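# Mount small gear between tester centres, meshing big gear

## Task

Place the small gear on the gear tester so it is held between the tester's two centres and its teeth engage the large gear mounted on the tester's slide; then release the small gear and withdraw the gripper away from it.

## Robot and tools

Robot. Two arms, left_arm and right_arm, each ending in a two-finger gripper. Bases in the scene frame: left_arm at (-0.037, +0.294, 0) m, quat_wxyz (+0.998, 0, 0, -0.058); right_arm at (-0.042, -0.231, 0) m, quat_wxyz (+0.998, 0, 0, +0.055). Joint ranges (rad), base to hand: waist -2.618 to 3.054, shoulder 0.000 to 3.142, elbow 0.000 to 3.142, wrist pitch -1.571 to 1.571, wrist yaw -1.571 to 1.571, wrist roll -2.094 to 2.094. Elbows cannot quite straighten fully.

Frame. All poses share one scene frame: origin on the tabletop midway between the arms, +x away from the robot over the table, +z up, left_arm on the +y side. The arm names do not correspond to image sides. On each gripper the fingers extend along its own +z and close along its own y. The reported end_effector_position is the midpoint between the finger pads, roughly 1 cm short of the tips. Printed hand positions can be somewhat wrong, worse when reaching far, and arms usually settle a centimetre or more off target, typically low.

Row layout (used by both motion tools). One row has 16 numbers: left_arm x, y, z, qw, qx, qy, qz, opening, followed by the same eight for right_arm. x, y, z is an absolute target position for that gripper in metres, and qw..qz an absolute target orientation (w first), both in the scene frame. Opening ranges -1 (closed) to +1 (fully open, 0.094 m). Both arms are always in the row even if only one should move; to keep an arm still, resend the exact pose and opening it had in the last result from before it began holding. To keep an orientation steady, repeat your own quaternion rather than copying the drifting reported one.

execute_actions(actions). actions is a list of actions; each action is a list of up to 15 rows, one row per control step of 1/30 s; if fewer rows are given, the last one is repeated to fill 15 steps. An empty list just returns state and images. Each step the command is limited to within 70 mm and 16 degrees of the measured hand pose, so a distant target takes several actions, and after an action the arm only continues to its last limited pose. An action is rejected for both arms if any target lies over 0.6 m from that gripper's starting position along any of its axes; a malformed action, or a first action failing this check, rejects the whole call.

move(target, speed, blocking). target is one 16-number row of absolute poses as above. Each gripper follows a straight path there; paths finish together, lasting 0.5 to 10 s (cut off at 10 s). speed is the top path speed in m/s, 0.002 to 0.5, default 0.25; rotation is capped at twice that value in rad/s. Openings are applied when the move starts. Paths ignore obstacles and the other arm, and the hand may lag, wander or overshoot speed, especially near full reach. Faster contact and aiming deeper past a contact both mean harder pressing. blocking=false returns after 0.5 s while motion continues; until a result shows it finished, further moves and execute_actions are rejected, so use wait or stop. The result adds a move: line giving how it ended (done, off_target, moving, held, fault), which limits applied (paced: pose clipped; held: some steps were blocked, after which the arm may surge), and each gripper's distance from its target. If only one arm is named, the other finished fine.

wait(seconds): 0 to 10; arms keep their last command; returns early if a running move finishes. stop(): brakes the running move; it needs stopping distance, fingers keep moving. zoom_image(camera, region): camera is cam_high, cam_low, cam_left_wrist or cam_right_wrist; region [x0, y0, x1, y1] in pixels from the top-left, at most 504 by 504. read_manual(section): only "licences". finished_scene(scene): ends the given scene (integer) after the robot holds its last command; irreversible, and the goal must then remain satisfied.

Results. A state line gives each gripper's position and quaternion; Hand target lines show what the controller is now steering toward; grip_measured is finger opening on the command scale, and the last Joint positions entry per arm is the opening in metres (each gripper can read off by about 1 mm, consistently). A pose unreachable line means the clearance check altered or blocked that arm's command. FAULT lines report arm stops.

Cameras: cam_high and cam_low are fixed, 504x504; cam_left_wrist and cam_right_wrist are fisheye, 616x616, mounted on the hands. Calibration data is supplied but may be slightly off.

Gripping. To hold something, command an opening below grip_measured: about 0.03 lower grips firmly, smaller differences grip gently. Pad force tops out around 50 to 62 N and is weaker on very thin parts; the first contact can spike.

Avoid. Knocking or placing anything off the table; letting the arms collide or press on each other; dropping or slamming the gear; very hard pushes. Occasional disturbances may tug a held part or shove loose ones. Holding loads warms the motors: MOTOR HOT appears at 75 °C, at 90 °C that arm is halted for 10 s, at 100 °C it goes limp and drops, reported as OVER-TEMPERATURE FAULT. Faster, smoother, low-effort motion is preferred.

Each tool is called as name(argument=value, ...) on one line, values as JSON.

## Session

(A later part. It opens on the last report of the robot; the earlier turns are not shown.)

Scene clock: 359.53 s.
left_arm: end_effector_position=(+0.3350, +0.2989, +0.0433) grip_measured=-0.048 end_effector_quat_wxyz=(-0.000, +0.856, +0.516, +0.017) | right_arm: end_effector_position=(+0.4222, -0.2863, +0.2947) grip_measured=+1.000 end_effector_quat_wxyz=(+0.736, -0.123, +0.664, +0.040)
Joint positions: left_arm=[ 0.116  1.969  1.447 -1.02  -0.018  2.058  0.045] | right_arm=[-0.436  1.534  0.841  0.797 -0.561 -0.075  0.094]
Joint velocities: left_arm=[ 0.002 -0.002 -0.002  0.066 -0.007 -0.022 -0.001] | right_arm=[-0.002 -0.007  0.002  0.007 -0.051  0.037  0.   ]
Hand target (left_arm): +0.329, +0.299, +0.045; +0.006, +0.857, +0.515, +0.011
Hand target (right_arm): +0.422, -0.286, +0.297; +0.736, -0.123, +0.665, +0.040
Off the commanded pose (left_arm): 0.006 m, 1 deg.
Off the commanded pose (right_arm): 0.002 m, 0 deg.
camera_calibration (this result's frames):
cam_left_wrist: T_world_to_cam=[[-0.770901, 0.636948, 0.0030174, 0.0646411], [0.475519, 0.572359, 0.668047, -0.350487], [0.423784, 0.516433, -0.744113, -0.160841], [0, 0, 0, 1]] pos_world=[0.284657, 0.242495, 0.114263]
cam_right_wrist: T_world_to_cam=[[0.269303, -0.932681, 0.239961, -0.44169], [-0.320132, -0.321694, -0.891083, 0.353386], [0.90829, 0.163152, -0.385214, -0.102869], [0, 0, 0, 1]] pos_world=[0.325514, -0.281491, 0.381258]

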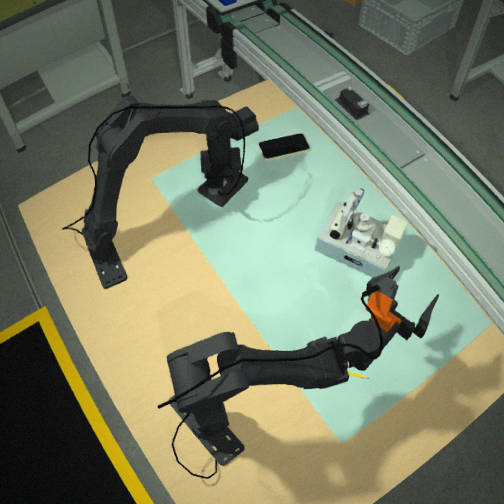

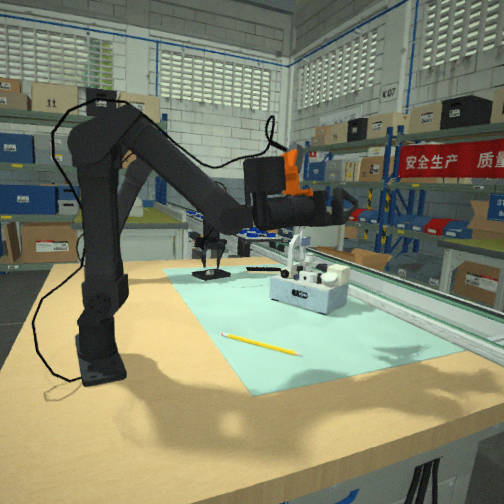

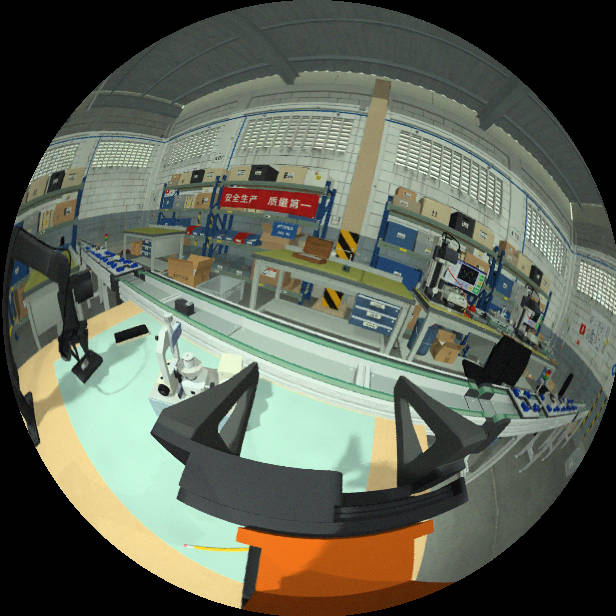

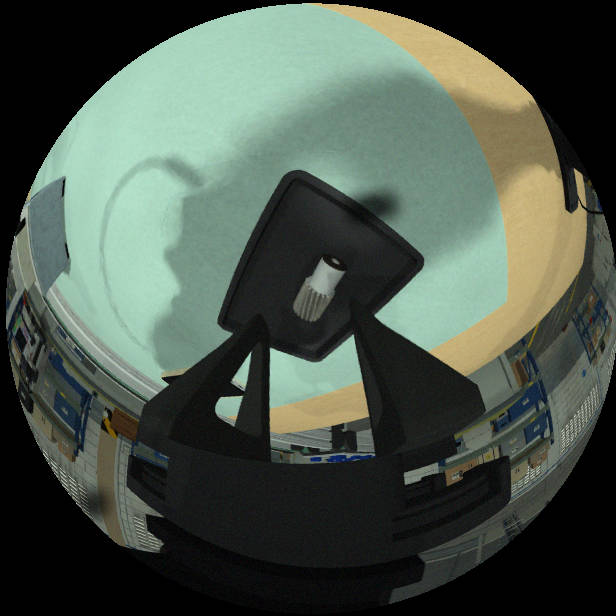

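execute_actions(actions=[[[0.329,0.2995,0.0445,0.005,0.856,0.517,0.009,0.0,0.422,-0.286,0.297,0.736,-0.123,0.665,0.040,1.0],[0.328,0.3005,0.044,0.004,0.855,0.518,0.007,0.02,0.422,-0.286,0.297,0.736,-0.123,0.665,0.040,1.0],[0.327,0.3015,0.0435,0.003,0.854,0.520,0.005,0.04,0.422,-0.286,0.297,0.736,-0.123,0.665,0.040,1.0],[0.326,0.3025,0.043,0.002,0.8535,0.521,0.003,0.04,0.422,-0.286,0.297,0.736,-0.123,0.665,0.040,1.0],[0.325,0.3035,0.0425,0.001,0.853,0.522,0.001,0.04,0.422,-0.286,0.297,0.736,-0.123,0.665,0.040,1.0],[0.3245,0.304,0.042,0,0.8526,0.5225,0,0.04,0.422,-0.286,0.297,0.736,-0.123,0.665,0.040,1.0],[0.3245,0.304,0.0412,0,0.8526,0.5225,0,0.04,0.422,-0.286,0.297,0.736,-0.123,0.665,0.040,1.0],[0.3245,0.304,0.0404,0,0.8526,0.5225,0,0.04,0.422,-0.286,0.297,0.736,-0.123,0.665,0.040,1.0],[0.3245,0.304,0.0396,0,0.8526,0.5225,0,0.04,0.422,-0.286,0.297,0.736,-0.123,0.665,0.040,1.0],[0.3245,0.304,0.0388,0,0.8526,0.5225,0,0.04,0.422,-0.286,0.297,0.736,-0.123,0.665,0.040,1.0],[0.3245,0.304,0.038,0,0.8526,0.5225,0,0.04,0.422,-0.286,0.297,0.736,-0.123,0.665,0.040,1.0],[0.3245,0.304,0.037,0,0.8526,0.5225,0,0.04,0.422,-0.286,0.297,0.736,-0.123,0.665,0.040,1.0],[0.3245,0.304,0.036,0,0.8526,0.5225,0,0.04,0.422,-0.286,0.297,0.736,-0.123,0.665,0.040,1.0],[0.3245,0.304,0.035,0,0.8526,0.5225,0,0.04,0.422,-0.286,0.297,0.736,-0.123,0.665,0.040,1.0],[0.3245,0.304,0.034,0,0.8526,0.5225,0,0.04,0.422,-0.286,0.297,0.736,-0.123,0.665,0.040,1.0]],[[0.3245,0.304,0.0325,0,0.8526,0.5225,0,0.04,0.422,-0.286,0.297,0.736,-0.123,0.665,0.040,1.0],[0.3245,0.304,0.031,0,0.8526,0.5225,0,0.04,0.422,-0.286,0.297,0.736,-0.123,0.665,0.040,1.0],[0.3245,0.304,0.0295,0,0.8526,0.5225,0,0.04,0.422,-0.286,0.297,0.736,-0.123,0.665,0.040,1.0],[0.3245,0.304,0.028,0,0.8526,0.5225,0,0.04,0.422,-0.286,0.297,0.736,-0.123,0.665,0.040,1.0],[0.3245,0.304,0.0265,0,0.8526,0.5225,0,0.04,0.422,-0.286,0.297,0.736,-0.123,0.665,0.040,1.0],[0.3245,0.304,0.025,0,0.8526,0.5225,0,0.04,0.422,-0.286,0.297,0.736,-0.123,0.665,0.040,1.0],[0.3245,0.304,0.0237,0,0.8526,0.5225,0,0.04,0.422,-0.286,0.297,0.736,-0.123,0.665,0.040,1.0],[0.3245,0.304,0.0225,0,0.8526,0.5225,0,0.04,0.422,-0.286,0.297,0.736,-0.123,0.665,0.040,1.0],[0.3245,0.304,0.0215,0,0.8526,0.5225,0,0.04,0.422,-0.286,0.297,0.736,-0.123,0.665,0.040,1.0],[0.3245,0.304,0.0207,0,0.8526,0.5225,0,0.04,0.422,-0.286,0.297,0.736,-0.123,0.665,0.040,1.0],[0.3245,0.304,0.020,0,0.8526,0.5225,0,0.04,0.422,-0.286,0.297,0.736,-0.123,0.665,0.040,1.0]]])

Scene clock: 445.47 s.
left_arm: end_effector_position=(+0.3310, +0.3044, +0.0302) grip_measured=+0.038 end_effector_quat_wxyz=(+0.001, +0.852, +0.523, +0.017) | right_arm: end_effector_position=(+0.4222, -0.2863, +0.2947) grip_measured=+1.000 end_effector_quat_wxyz=(+0.736, -0.123, +0.664, +0.040)
Joint positions: left_arm=[ 0.132  1.969  1.392 -0.964 -0.016  2.058  0.049] | right_arm=[-0.436  1.534  0.841  0.797 -0.561 -0.075  0.094]
Joint velocities: left_arm=[-0.002 -0.002  0.007  0.051 -0.007 -0.037 -0.001] | right_arm=[-0.002 -0.007  0.002 -0.022 -0.007  0.022  0.   ]
Hand target (left_arm): +0.324, +0.304, +0.020; +0.000, +0.853, +0.523, -0.000
Hand target (right_arm): +0.422, -0.286, +0.297; +0.736, -0.123, +0.665, +0.040
Off the commanded pose (left_arm): 0.012 m, 2 deg.
Off the commanded pose (right_arm): 0.002 m, 0 deg.
camera_calibration (this result's frames):
cam_left_wrist: T_world_to_cam=[[-0.780967, 0.624571, 0.000677119, 0.0652616], [0.465538, 0.581387, 0.667281, -0.34238], [0.416371, 0.52144, -0.744806, -0.170766], [0, 0, 0, 1]] pos_world=[0.28146, 0.247339, 0.101231]
cam_right_wrist: T_world_to_cam=[[0.269303, -0.932681, 0.239961, -0.44169], [-0.320132, -0.321694, -0.891083, 0.353386], [0.90829, 0.163152, -0.385214, -0.102869], [0, 0, 0, 1]] pos_world=[0.325514, -0.281491, 0.381258]

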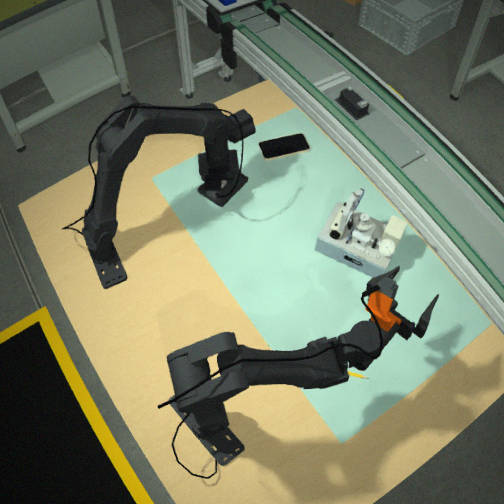

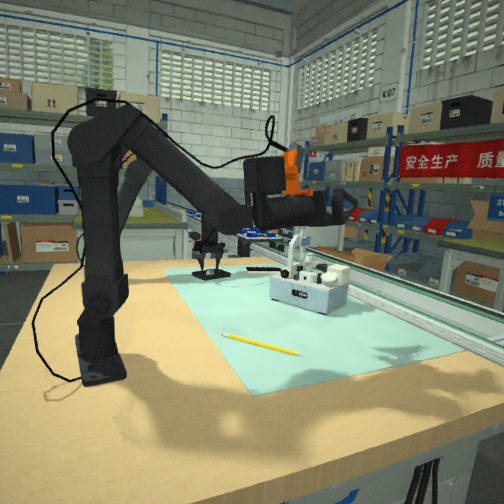

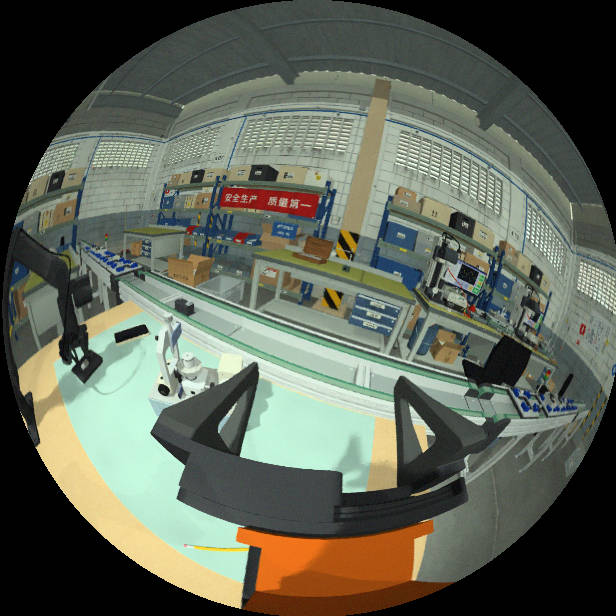

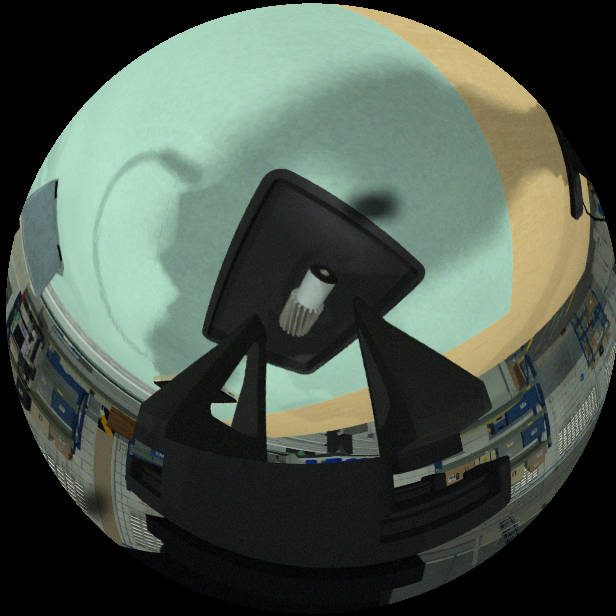

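execute_actions(actions=[])

zoom_image(camera="cam_right_wrist", region=[230, 240, 380, 390])

Scene clock: 456.17 s.
left_arm: end_effector_position=(+0.3329, +0.3044, +0.0303) grip_measured=+0.038 end_effector_quat_wxyz=(+0.003, +0.852, +0.523, +0.020) | right_arm: end_effector_position=(+0.4222, -0.2863, +0.2947) grip_measured=+1.000 end_effector_quat_wxyz=(+0.736, -0.123, +0.664, +0.040)
Joint positions: left_arm=[ 0.132  1.969  1.392 -0.956 -0.016  2.058  0.049] | right_arm=[-0.436  1.534  0.841  0.797 -0.561 -0.075  0.094]
Joint velocities: left_arm=[-0.007  0.007  0.007  0.066  0.037 -0.007 -0.002] | right_arm=[-0.007 -0.022 -0.012 -0.007  0.022 -0.051  0.   ]
Hand target (left_arm): +0.324, +0.304, +0.020; +0.000, +0.853, +0.523, -0.000
Hand target (right_arm): +0.422, -0.286, +0.297; +0.736, -0.123, +0.665, +0.040
Off the commanded pose (left_arm): 0.013 m, 2 deg.
Off the commanded pose (right_arm): 0.002 m, 0 deg.
camera_calibration (this result's frames):
cam_left_wrist: T_world_to_cam=[[-0.78095, 0.624572, -0.00520063, 0.0668943], [0.460434, 0.581302, 0.670887, -0.341706], [0.42204, 0.521534, -0.741542, -0.173541], [0, 0, 0, 1]] pos_world=[0.282815, 0.247362, 0.100906]
cam_right_wrist: T_world_to_cam=[[0.269303, -0.932681, 0.239961, -0.44169], [-0.320132, -0.321694, -0.891083, 0.353386], [0.90829, 0.163152, -0.385214, -0.102869], [0, 0, 0, 1]] pos_world=[0.325514, -0.281491, 0.381258]

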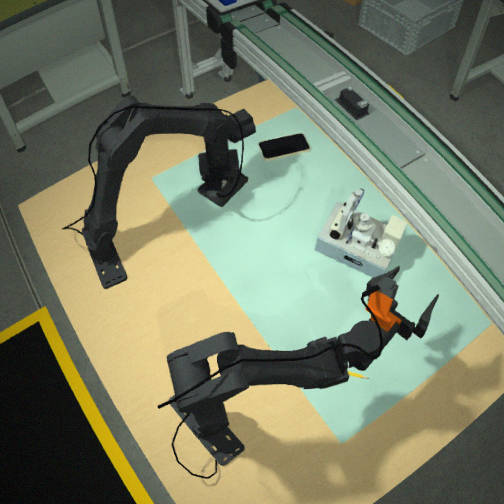

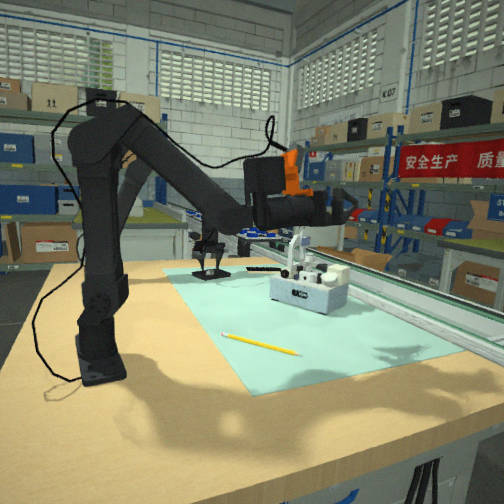

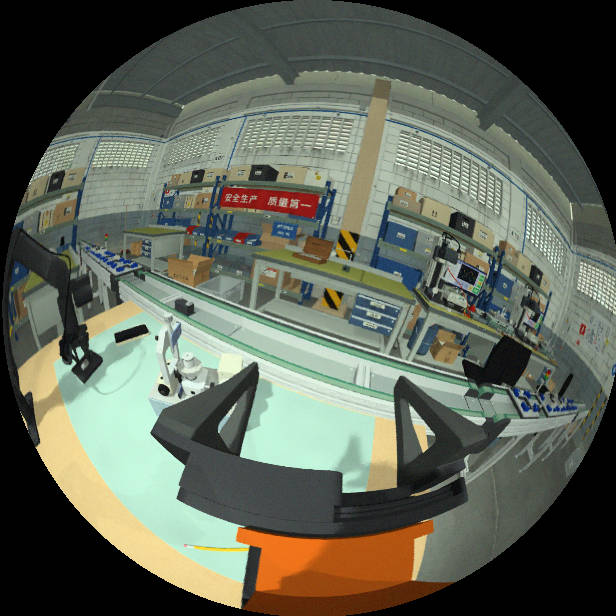

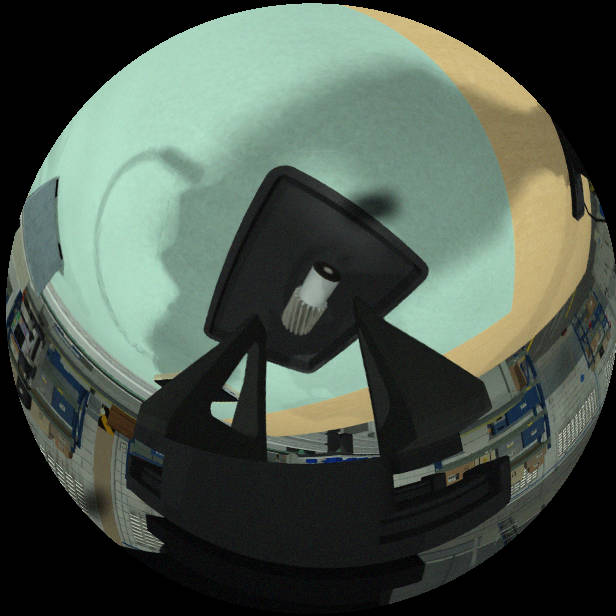

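Region (230, 240, 380, 390) of cam_right_wrist's 616x616 image, scaled by 3.360, with more detail than that image has.

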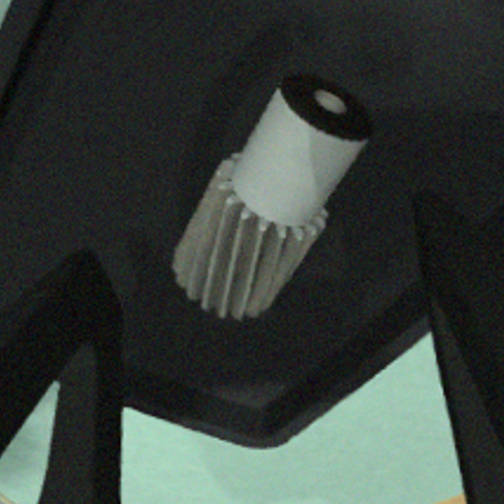

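execute_actions(actions=[[[0.3246,0.304,0.0194,0,0.8526,0.5225,-0.0009,0.04,0.422,-0.286,0.297,0.736,-0.123,0.665,0.040,1.0],[0.3246,0.3039,0.0187,0,0.8526,0.5225,-0.0018,0.04,0.422,-0.286,0.297,0.736,-0.123,0.665,0.040,1.0],[0.3247,0.3039,0.0181,0,0.8526,0.5225,-0.0027,0.04,0.422,-0.286,0.297,0.736,-0.123,0.665,0.040,1.0],[0.3248,0.3038,0.0175,0,0.8526,0.5225,-0.0036,0.04,0.422,-0.286,0.297,0.736,-0.123,0.665,0.040,1.0],[0.3248,0.3038,0.0168,0,0.8526,0.5225,-0.0045,0.04,0.422,-0.286,0.297,0.736,-0.123,0.665,0.040,1.0],[0.3249,0.3037,0.0162,0,0.8526,0.5225,-0.0054,0.04,0.422,-0.286,0.297,0.736,-0.123,0.665,0.040,1.0],[0.325,0.3037,0.0156,0,0.8526,0.5225,-0.0063,0.04,0.422,-0.286,0.297,0.736,-0.123,0.665,0.040,1.0],[0.325,0.3037,0.0149,0,0.8526,0.5225,-0.0072,0.04,0.422,-0.286,0.297,0.736,-0.123,0.665,0.040,1.0],[0.3251,0.3036,0.0143,0,0.8526,0.5225,-0.0081,0.04,0.422,-0.286,0.297,0.736,-0.123,0.665,0.040,1.0],[0.3252,0.3036,0.0137,0,0.8526,0.5225,-0.009,0.04,0.422,-0.286,0.297,0.736,-0.123,0.665,0.040,1.0],[0.3252,0.3035,0.013,0.0004,0.8526,0.5225,-0.0099,0.04,0.422,-0.286,0.297,0.736,-0.123,0.665,0.040,1.0],[0.3253,0.3035,0.0124,0.0004,0.8526,0.5225,-0.0108,0.04,0.422,-0.286,0.297,0.736,-0.123,0.665,0.040,1.0]]])

Scene clock: 499.47 s.
left_arm: end_effector_position=(+0.3300, +0.3028, +0.0187) grip_measured=+0.038 end_effector_quat_wxyz=(-0.002, +0.853, +0.523, +0.004) | right_arm: end_effector_position=(+0.4222, -0.2863, +0.2947) grip_measured=+1.000 end_effector_quat_wxyz=(+0.736, -0.123, +0.664, +0.040)
Joint positions: left_arm=[ 0.132  2.002  1.392 -0.956 -0.007  2.059  0.049] | right_arm=[-0.436  1.534  0.841  0.797 -0.561 -0.075  0.094]
Joint velocities: left_arm=[ 0.002  0.017 -0.017  0.022  0.007  0.007 -0.001] | right_arm=[-0.007 -0.002  0.002 -0.037 -0.022 -0.037  0.   ]
Hand target (left_arm): +0.325, +0.303, +0.013; +0.001, +0.852, +0.523, -0.011
Hand target (right_arm): +0.422, -0.286, +0.297; +0.736, -0.123, +0.665, +0.040
Off the commanded pose (left_arm): 0.008 m, 2 deg.
Off the commanded pose (right_arm): 0.002 m, 0 deg.
camera_calibration (this result's frames):
cam_left_wrist: T_world_to_cam=[[-0.779973, 0.625652, 0.0141928, 0.0645542], [0.48254, 0.586812, 0.650236, -0.340243], [0.398493, 0.514015, -0.7596, -0.169663], [0, 0, 0, 1]] pos_world=[0.282141, 0.24648, 0.0914465]
cam_right_wrist: T_world_to_cam=[[0.269303, -0.932681, 0.239961, -0.44169], [-0.320132, -0.321694, -0.891083, 0.353386], [0.90829, 0.163152, -0.385214, -0.102869], [0, 0, 0, 1]] pos_world=[0.325514, -0.281491, 0.381258]

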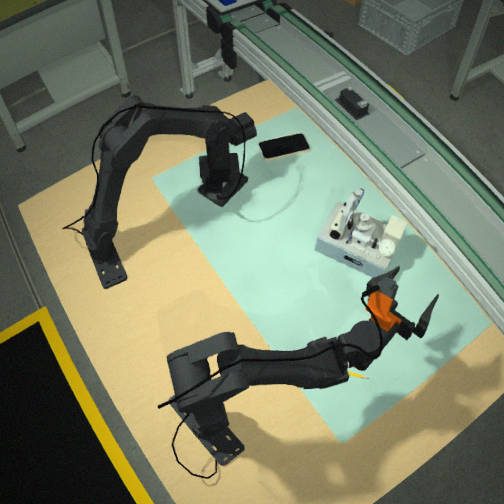

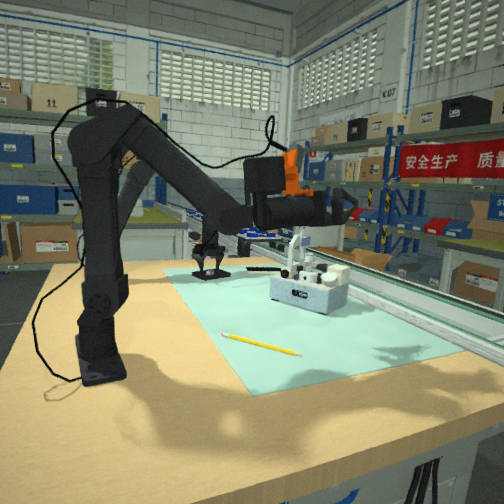

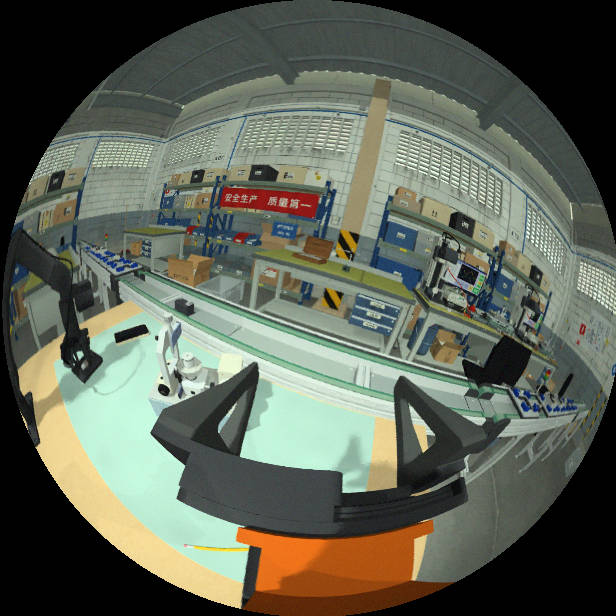

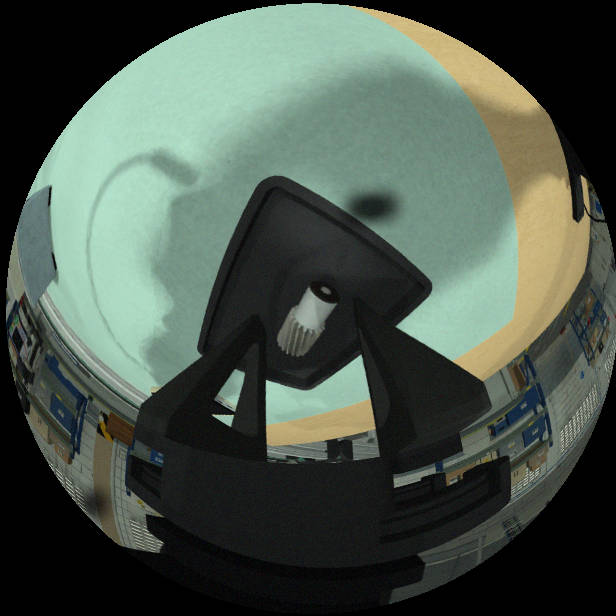

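execute_actions(actions=[])

zoom_image(camera="cam_right_wrist", region=[230, 255, 380, 405])

zoom_image(camera="cam_low", region=[180, 235, 240, 290])

Scene clock: 503.57 s.
left_arm: end_effector_position=(+0.3300, +0.3025, +0.0186) grip_measured=+0.038 end_effector_quat_wxyz=(-0.001, +0.853, +0.522, +0.003) | right_arm: end_effector_position=(+0.4222, -0.2863, +0.2947) grip_measured=+1.000 end_effector_quat_wxyz=(+0.736, -0.123, +0.664, +0.040)
Joint positions: left_arm=[ 0.132  2.003  1.392 -0.955 -0.005  2.059  0.049] | right_arm=[-0.436  1.534  0.841  0.797 -0.561 -0.075  0.094]
Joint velocities: left_arm=[-0.002  0.012 -0.012  0.051 -0.037 -0.081  0.001] | right_arm=[-0.007 -0.002 -0.007  0.022 -0.066 -0.022  0.   ]
Hand target (left_arm): +0.325, +0.303, +0.013; +0.001, +0.852, +0.523, -0.011
Hand target (right_arm): +0.422, -0.286, +0.297; +0.736, -0.123, +0.665, +0.040
Off the commanded pose (left_arm): 0.008 m, 2 deg.
Off the commanded pose (right_arm): 0.002 m, 0 deg.
camera_calibration (this result's frames):
cam_left_wrist: T_world_to_cam=[[-0.779729, 0.625982, 0.0129774, 0.0646587], [0.482751, 0.587861, 0.649131, -0.340354], [0.398716, 0.512411, -0.760566, -0.169185], [0, 0, 0, 1]] pos_world=[0.282179, 0.246298, 0.0914184]
cam_right_wrist: T_world_to_cam=[[0.269303, -0.932681, 0.239961, -0.44169], [-0.320132, -0.321694, -0.891083, 0.353386], [0.90829, 0.163152, -0.385214, -0.102869], [0, 0, 0, 1]] pos_world=[0.325514, -0.281491, 0.381258]

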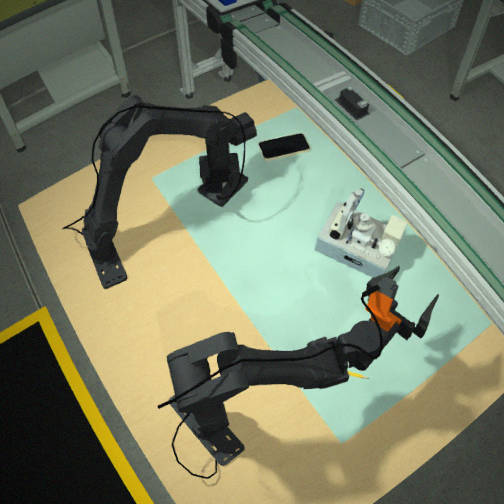

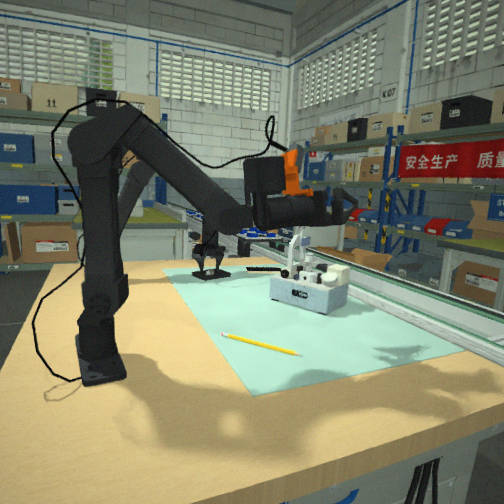

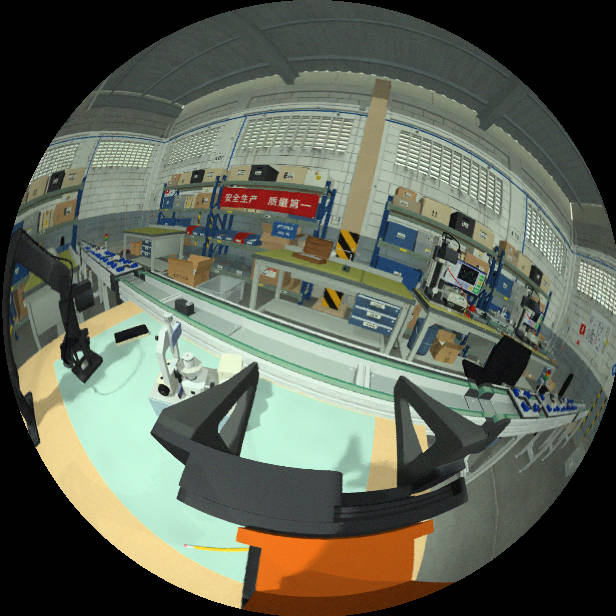

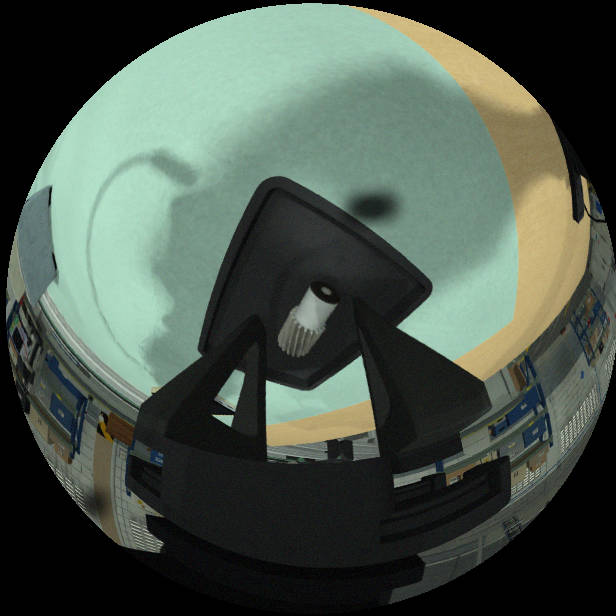

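Region (230, 255, 380, 405) of cam_right_wrist's 616x616 image, scaled by 3.360, with more detail than that image has.

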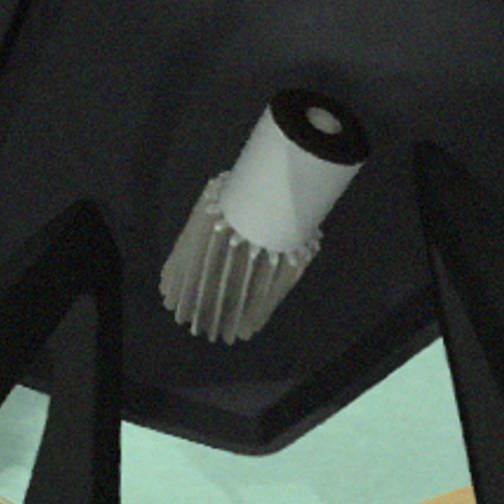

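Region (180, 235, 240, 290) of cam_low's 504x504 image, scaled by 8.400, with more detail than that image has; it fills the top 462 rows of this view, and the rest is white.

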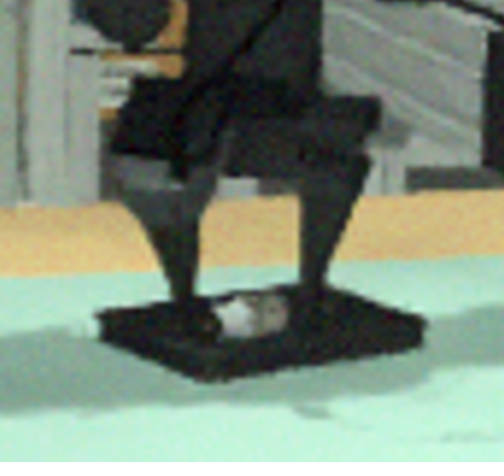

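execute_actions(actions=[[[0.3253,0.3035,0.0124,0.0004,0.8526,0.5225,-0.0108,-0.02,0.422,-0.286,0.297,0.736,-0.123,0.665,0.040,1.0],[0.3253,0.3035,0.0124,0.0004,0.8526,0.5225,-0.0108,-0.08,0.422,-0.286,0.297,0.736,-0.123,0.665,0.040,1.0],[0.3253,0.3035,0.0124,0.0004,0.8526,0.5225,-0.0108,-0.13,0.422,-0.286,0.297,0.736,-0.123,0.665,0.040,1.0],[0.3253,0.3035,0.0124,0.0004,0.8526,0.5225,-0.0108,-0.17,0.422,-0.286,0.297,0.736,-0.123,0.665,0.040,1.0],[0.3253,0.3035,0.0124,0.0004,0.8526,0.5225,-0.0108,-0.20,0.422,-0.286,0.297,0.736,-0.123,0.665,0.040,1.0],[0.3253,0.3035,0.0124,0.0004,0.8526,0.5225,-0.0108,-0.225,0.422,-0.286,0.297,0.736,-0.123,0.665,0.040,1.0],[0.3253,0.3035,0.0124,0.0004,0.8526,0.5225,-0.0108,-0.25,0.422,-0.286,0.297,0.736,-0.123,0.665,0.040,1.0],[0.3253,0.3035,0.0124,0.0004,0.8526,0.5225,-0.0108,-0.275,0.422,-0.286,0.297,0.736,-0.123,0.665,0.040,1.0],[0.3253,0.3035,0.0124,0.0004,0.8526,0.5225,-0.0108,-0.30,0.422,-0.286,0.297,0.736,-0.123,0.665,0.040,1.0],[0.3253,0.3035,0.0124,0.0004,0.8526,0.5225,-0.0108,-0.32,0.422,-0.286,0.297,0.736,-0.123,0.665,0.040,1.0],[0.3253,0.3035,0.0124,0.0004,0.8526,0.5225,-0.0108,-0.34,0.422,-0.286,0.297,0.736,-0.123,0.665,0.040,1.0],[0.3253,0.3035,0.0124,0.0004,0.8526,0.5225,-0.0108,-0.36,0.422,-0.286,0.297,0.736,-0.123,0.665,0.040,1.0],[0.3253,0.3035,0.0124,0.0004,0.8526,0.5225,-0.0108,-0.38,0.422,-0.286,0.297,0.736,-0.123,0.665,0.040,1.0],[0.3253,0.3035,0.0124,0.0004,0.8526,0.5225,-0.0108,-0.40,0.422,-0.286,0.297,0.736,-0.123,0.665,0.040,1.0],[0.3253,0.3035,0.0124,0.0004,0.8526,0.5225,-0.0108,-0.42,0.422,-0.286,0.297,0.736,-0.123,0.665,0.040,1.0]]])

Scene clock: 526.50 s.
left_arm: end_effector_position=(+0.3303, +0.3025, +0.0186) grip_measured=-0.409 end_effector_quat_wxyz=(-0.001, +0.853, +0.522, +0.004) | right_arm: end_effector_position=(+0.4222, -0.2863, +0.2947) grip_measured=+1.000 end_effector_quat_wxyz=(+0.736, -0.123, +0.664, +0.040)
Joint positions: left_arm=[ 0.132  2.003  1.392 -0.954 -0.005  2.06   0.028] | right_arm=[-0.436  1.534  0.841  0.797 -0.561 -0.075  0.094]
Joint velocities: left_arm=[ 0.017 -0.012 -0.007  0.037  0.007  0.007 -0.019] | right_arm=[-0.002  0.012  0.012 -0.081 -0.007  0.037  0.   ]
Hand target (left_arm): +0.325, +0.303, +0.013; +0.001, +0.853, +0.522, -0.011
Hand target (right_arm): +0.422, -0.286, +0.297; +0.736, -0.123, +0.665, +0.040
Off the commanded pose (left_arm): 0.008 m, 2 deg.
Off the commanded pose (right_arm): 0.002 m, 0 deg.
camera_calibration (this result's frames):
cam_left_wrist: T_world_to_cam=[[-0.779266, 0.626577, 0.0121031, 0.0645609], [0.482458, 0.587478, 0.649695, -0.340293], [0.399974, 0.512124, -0.760098, -0.169638], [0, 0, 0, 1]] pos_world=[0.282338, 0.246338, 0.0913638]
cam_right_wrist: T_world_to_cam=[[0.269303, -0.932681, 0.239961, -0.44169], [-0.320132, -0.321694, -0.891083, 0.353386], [0.90829, 0.163152, -0.385214, -0.102869], [0, 0, 0, 1]] pos_world=[0.325514, -0.281491, 0.381258]

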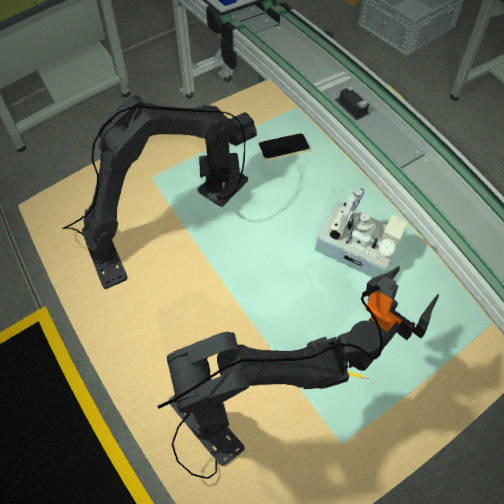

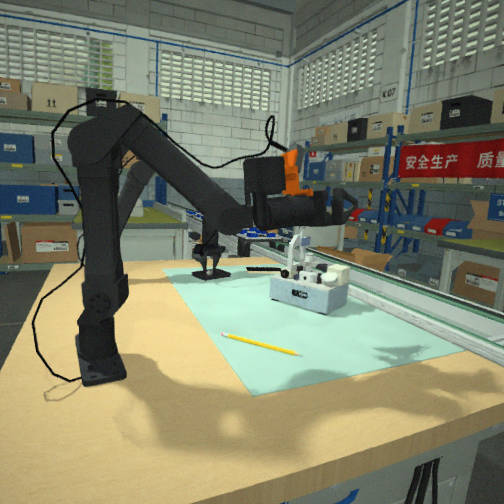

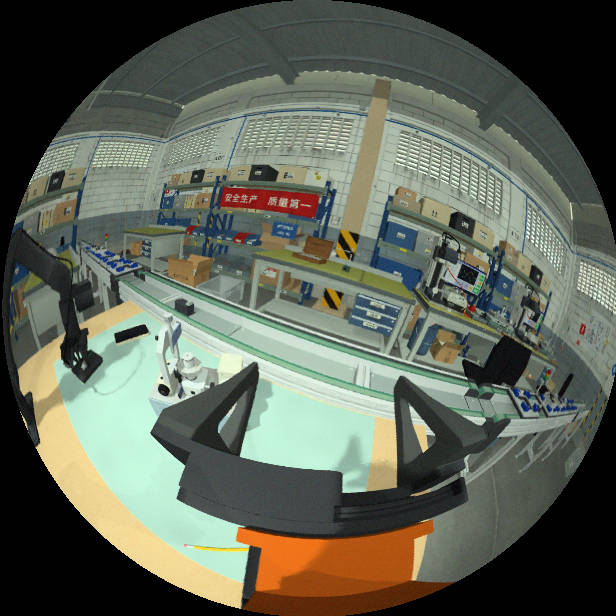

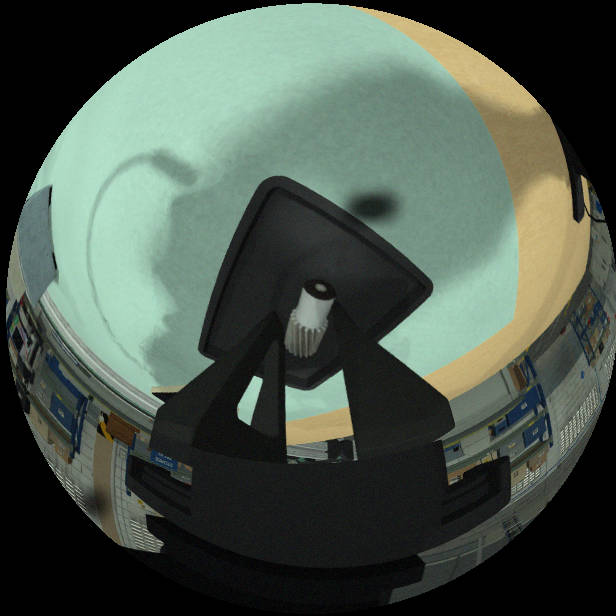

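The part is rotating into alignment as the fingers close. Continuing the slow close.

execute_actions(actions=[[[0.3253,0.3035,0.0124,0.0004,0.8526,0.5225,-0.0108,-0.432,0.422,-0.286,0.297,0.736,-0.123,0.665,0.040,1.0],[0.3253,0.3035,0.0124,0.0004,0.8526,0.5225,-0.0108,-0.444,0.422,-0.286,0.297,0.736,-0.123,0.665,0.040,1.0],[0.3253,0.3035,0.0124,0.0004,0.8526,0.5225,-0.0108,-0.456,0.422,-0.286,0.297,0.736,-0.123,0.665,0.040,1.0],[0.3253,0.3035,0.0124,0.0004,0.8526,0.5225,-0.0108,-0.468,0.422,-0.286,0.297,0.736,-0.123,0.665,0.040,1.0],[0.3253,0.3035,0.0124,0.0004,0.8526,0.5225,-0.0108,-0.48,0.422,-0.286,0.297,0.736,-0.123,0.665,0.040,1.0],[0.3253,0.3035,0.0124,0.0004,0.8526,0.5225,-0.0108,-0.492,0.422,-0.286,0.297,0.736,-0.123,0.665,0.040,1.0],[0.3253,0.3035,0.0124,0.0004,0.8526,0.5225,-0.0108,-0.504,0.422,-0.286,0.297,0.736,-0.123,0.665,0.040,1.0],[0.3253,0.3035,0.0124,0.0004,0.8526,0.5225,-0.0108,-0.516,0.422,-0.286,0.297,0.736,-0.123,0.665,0.040,1.0],[0.3253,0.3035,0.0124,0.0004,0.8526,0.5225,-0.0108,-0.528,0.422,-0.286,0.297,0.736,-0.123,0.665,0.040,1.0],[0.3253,0.3035,0.0124,0.0004,0.8526,0.5225,-0.0108,-0.538,0.422,-0.286,0.297,0.736,-0.123,0.665,0.040,1.0],[0.3253,0.3035,0.0124,0.0004,0.8526,0.5225,-0.0108,-0.548,0.422,-0.286,0.297,0.736,-0.123,0.665,0.040,1.0],[0.3253,0.3035,0.0124,0.0004,0.8526,0.5225,-0.0108,-0.557,0.422,-0.286,0.297,0.736,-0.123,0.665,0.040,1.0],[0.3253,0.3035,0.0124,0.0004,0.8526,0.5225,-0.0108,-0.565,0.422,-0.286,0.297,0.736,-0.123,0.665,0.040,1.0],[0.3253,0.3035,0.0124,0.0004,0.8526,0.5225,-0.0108,-0.573,0.422,-0.286,0.297,0.736,-0.123,0.665,0.040,1.0],[0.3253,0.3035,0.0124,0.0004,0.8526,0.5225,-0.0108,-0.58,0.422,-0.286,0.297,0.736,-0.123,0.665,0.040,1.0]]])

Scene clock: 541.03 s.
left_arm: end_effector_position=(+0.3303, +0.3025, +0.0186) grip_measured=-0.575 end_effector_quat_wxyz=(-0.001, +0.853, +0.522, +0.004) | right_arm: end_effector_position=(+0.4222, -0.2863, +0.2947) grip_measured=+1.000 end_effector_quat_wxyz=(+0.736, -0.123, +0.664, +0.040)
Joint positions: left_arm=[ 0.132  2.003  1.392 -0.954 -0.005  2.06   0.02 ] | right_arm=[-0.436  1.534  0.841  0.797 -0.561 -0.075  0.094]
Joint velocities: left_arm=[-0.002 -0.012 -0.027  0.007  0.022 -0.022 -0.007] | right_arm=[-0.002 -0.002 -0.017 -0.007  0.037  0.037  0.   ]
Hand target (left_arm): +0.325, +0.303, +0.013; +0.001, +0.853, +0.523, -0.011
Hand target (right_arm): +0.422, -0.286, +0.297; +0.736, -0.123, +0.665, +0.040
Off the commanded pose (left_arm): 0.008 m, 2 deg.
Off the commanded pose (right_arm): 0.002 m, 0 deg.
camera_calibration (this result's frames):
cam_left_wrist: T_world_to_cam=[[-0.779266, 0.626577, 0.0121031, 0.0645609], [0.482458, 0.587478, 0.649695, -0.340293], [0.399974, 0.512124, -0.760098, -0.169638], [0, 0, 0, 1]] pos_world=[0.282338, 0.246338, 0.0913638]
cam_right_wrist: T_world_to_cam=[[0.269303, -0.932681, 0.239961, -0.44169], [-0.320132, -0.321694, -0.891083, 0.353386], [0.90829, 0.163152, -0.385214, -0.102869], [0, 0, 0, 1]] pos_world=[0.325514, -0.281491, 0.381258]

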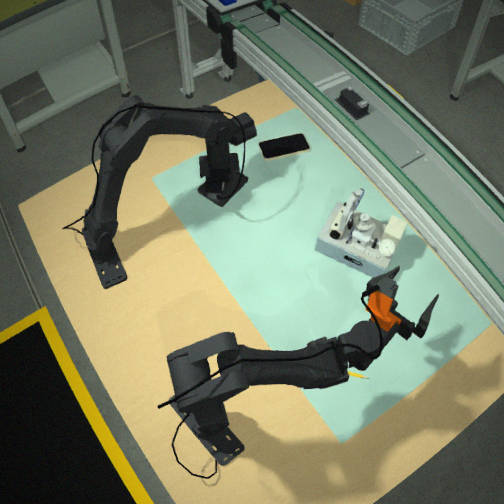

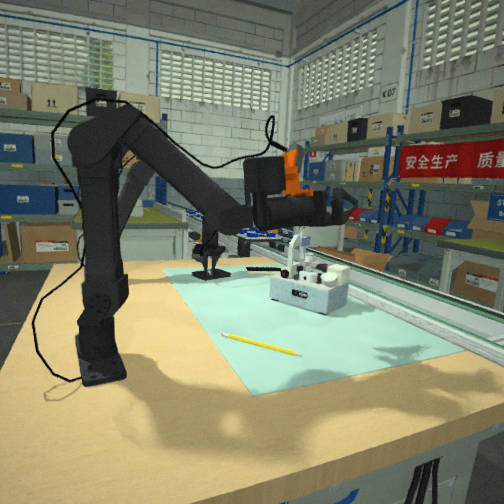

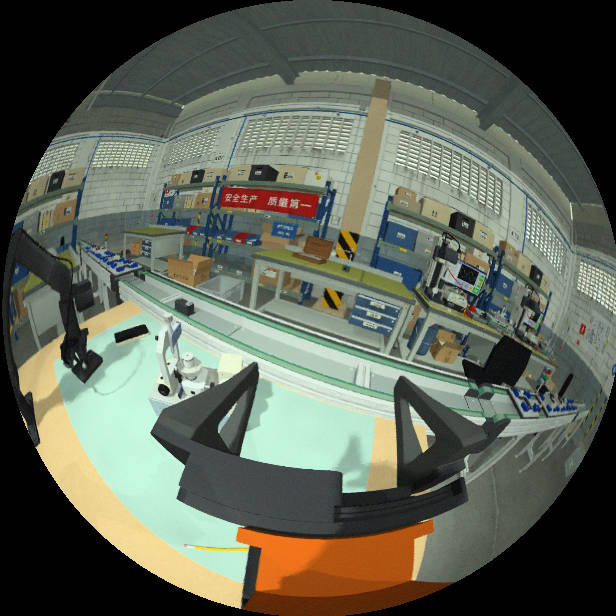

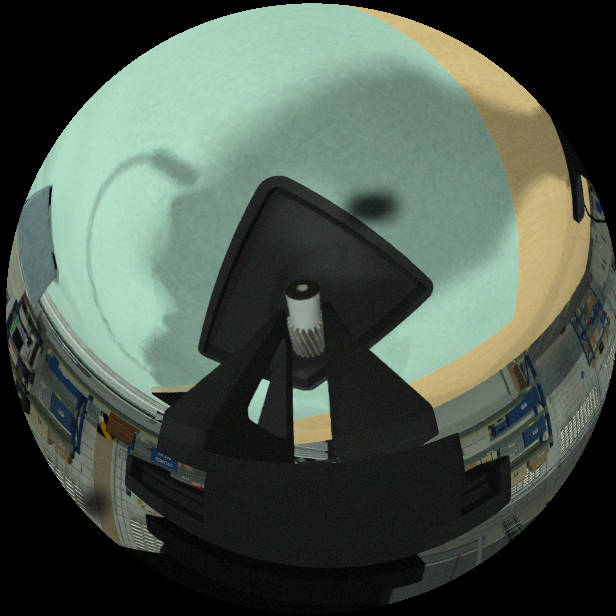

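execute_actions(actions=[])

zoom_image(camera="cam_right_wrist", region=[250, 265, 360, 375])

Scene clock: 543.47 s.
left_arm: end_effector_position=(+0.3303, +0.3025, +0.0186) grip_measured=-0.578 end_effector_quat_wxyz=(-0.001, +0.853, +0.522, +0.004) | right_arm: end_effector_position=(+0.4222, -0.2863, +0.2947) grip_measured=+1.000 end_effector_quat_wxyz=(+0.736, -0.123, +0.664, +0.040)
Joint positions: left_arm=[ 0.132  2.003  1.392 -0.954 -0.005  2.06   0.02 ] | right_arm=[-0.436  1.534  0.841  0.797 -0.561 -0.075  0.094]
Joint velocities: left_arm=[-0.007 -0.007 -0.012  0.007  0.037 -0.007  0.002] | right_arm=[-0.012 -0.002  0.002 -0.007 -0.022 -0.037  0.   ]
Hand target (left_arm): +0.325, +0.303, +0.013; +0.001, +0.853, +0.523, -0.011
Hand target (right_arm): +0.422, -0.286, +0.297; +0.736, -0.123, +0.665, +0.040
Off the commanded pose (left_arm): 0.008 m, 2 deg.
Off the commanded pose (right_arm): 0.002 m, 0 deg.
camera_calibration (this result's frames):
cam_left_wrist: T_world_to_cam=[[-0.779266, 0.626577, 0.0121031, 0.0645609], [0.482458, 0.587478, 0.649695, -0.340293], [0.399974, 0.512124, -0.760098, -0.169638], [0, 0, 0, 1]] pos_world=[0.282338, 0.246338, 0.0913638]
cam_right_wrist: T_world_to_cam=[[0.269303, -0.932681, 0.239961, -0.44169], [-0.320132, -0.321694, -0.891083, 0.353386], [0.90829, 0.163152, -0.385214, -0.102869], [0, 0, 0, 1]] pos_world=[0.325514, -0.281491, 0.381258]

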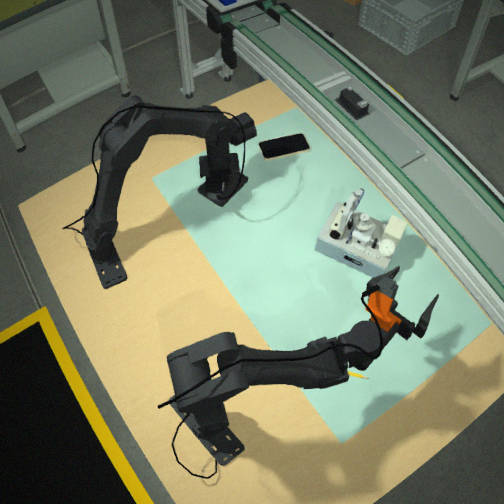

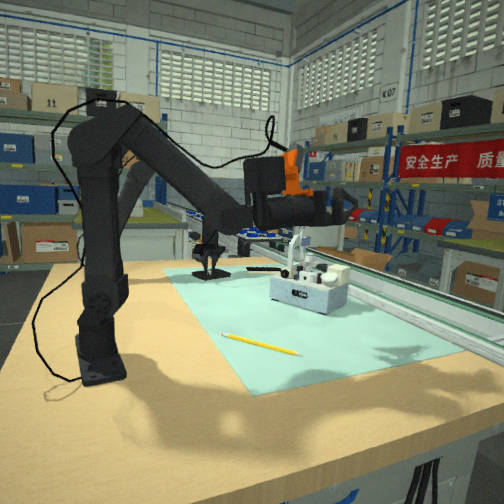

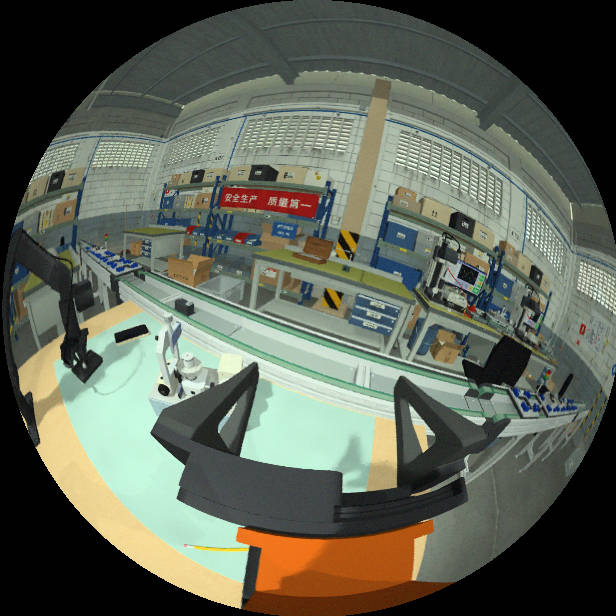

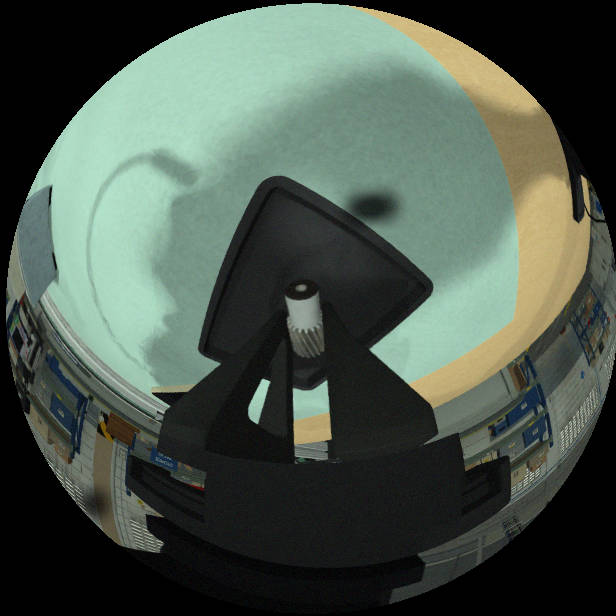

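Region (250, 265, 360, 375) of cam_right_wrist's 616x616 image, scaled by 4.582, with more detail than that image has.

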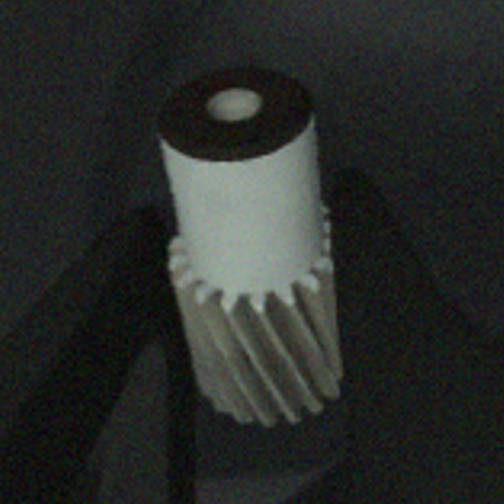

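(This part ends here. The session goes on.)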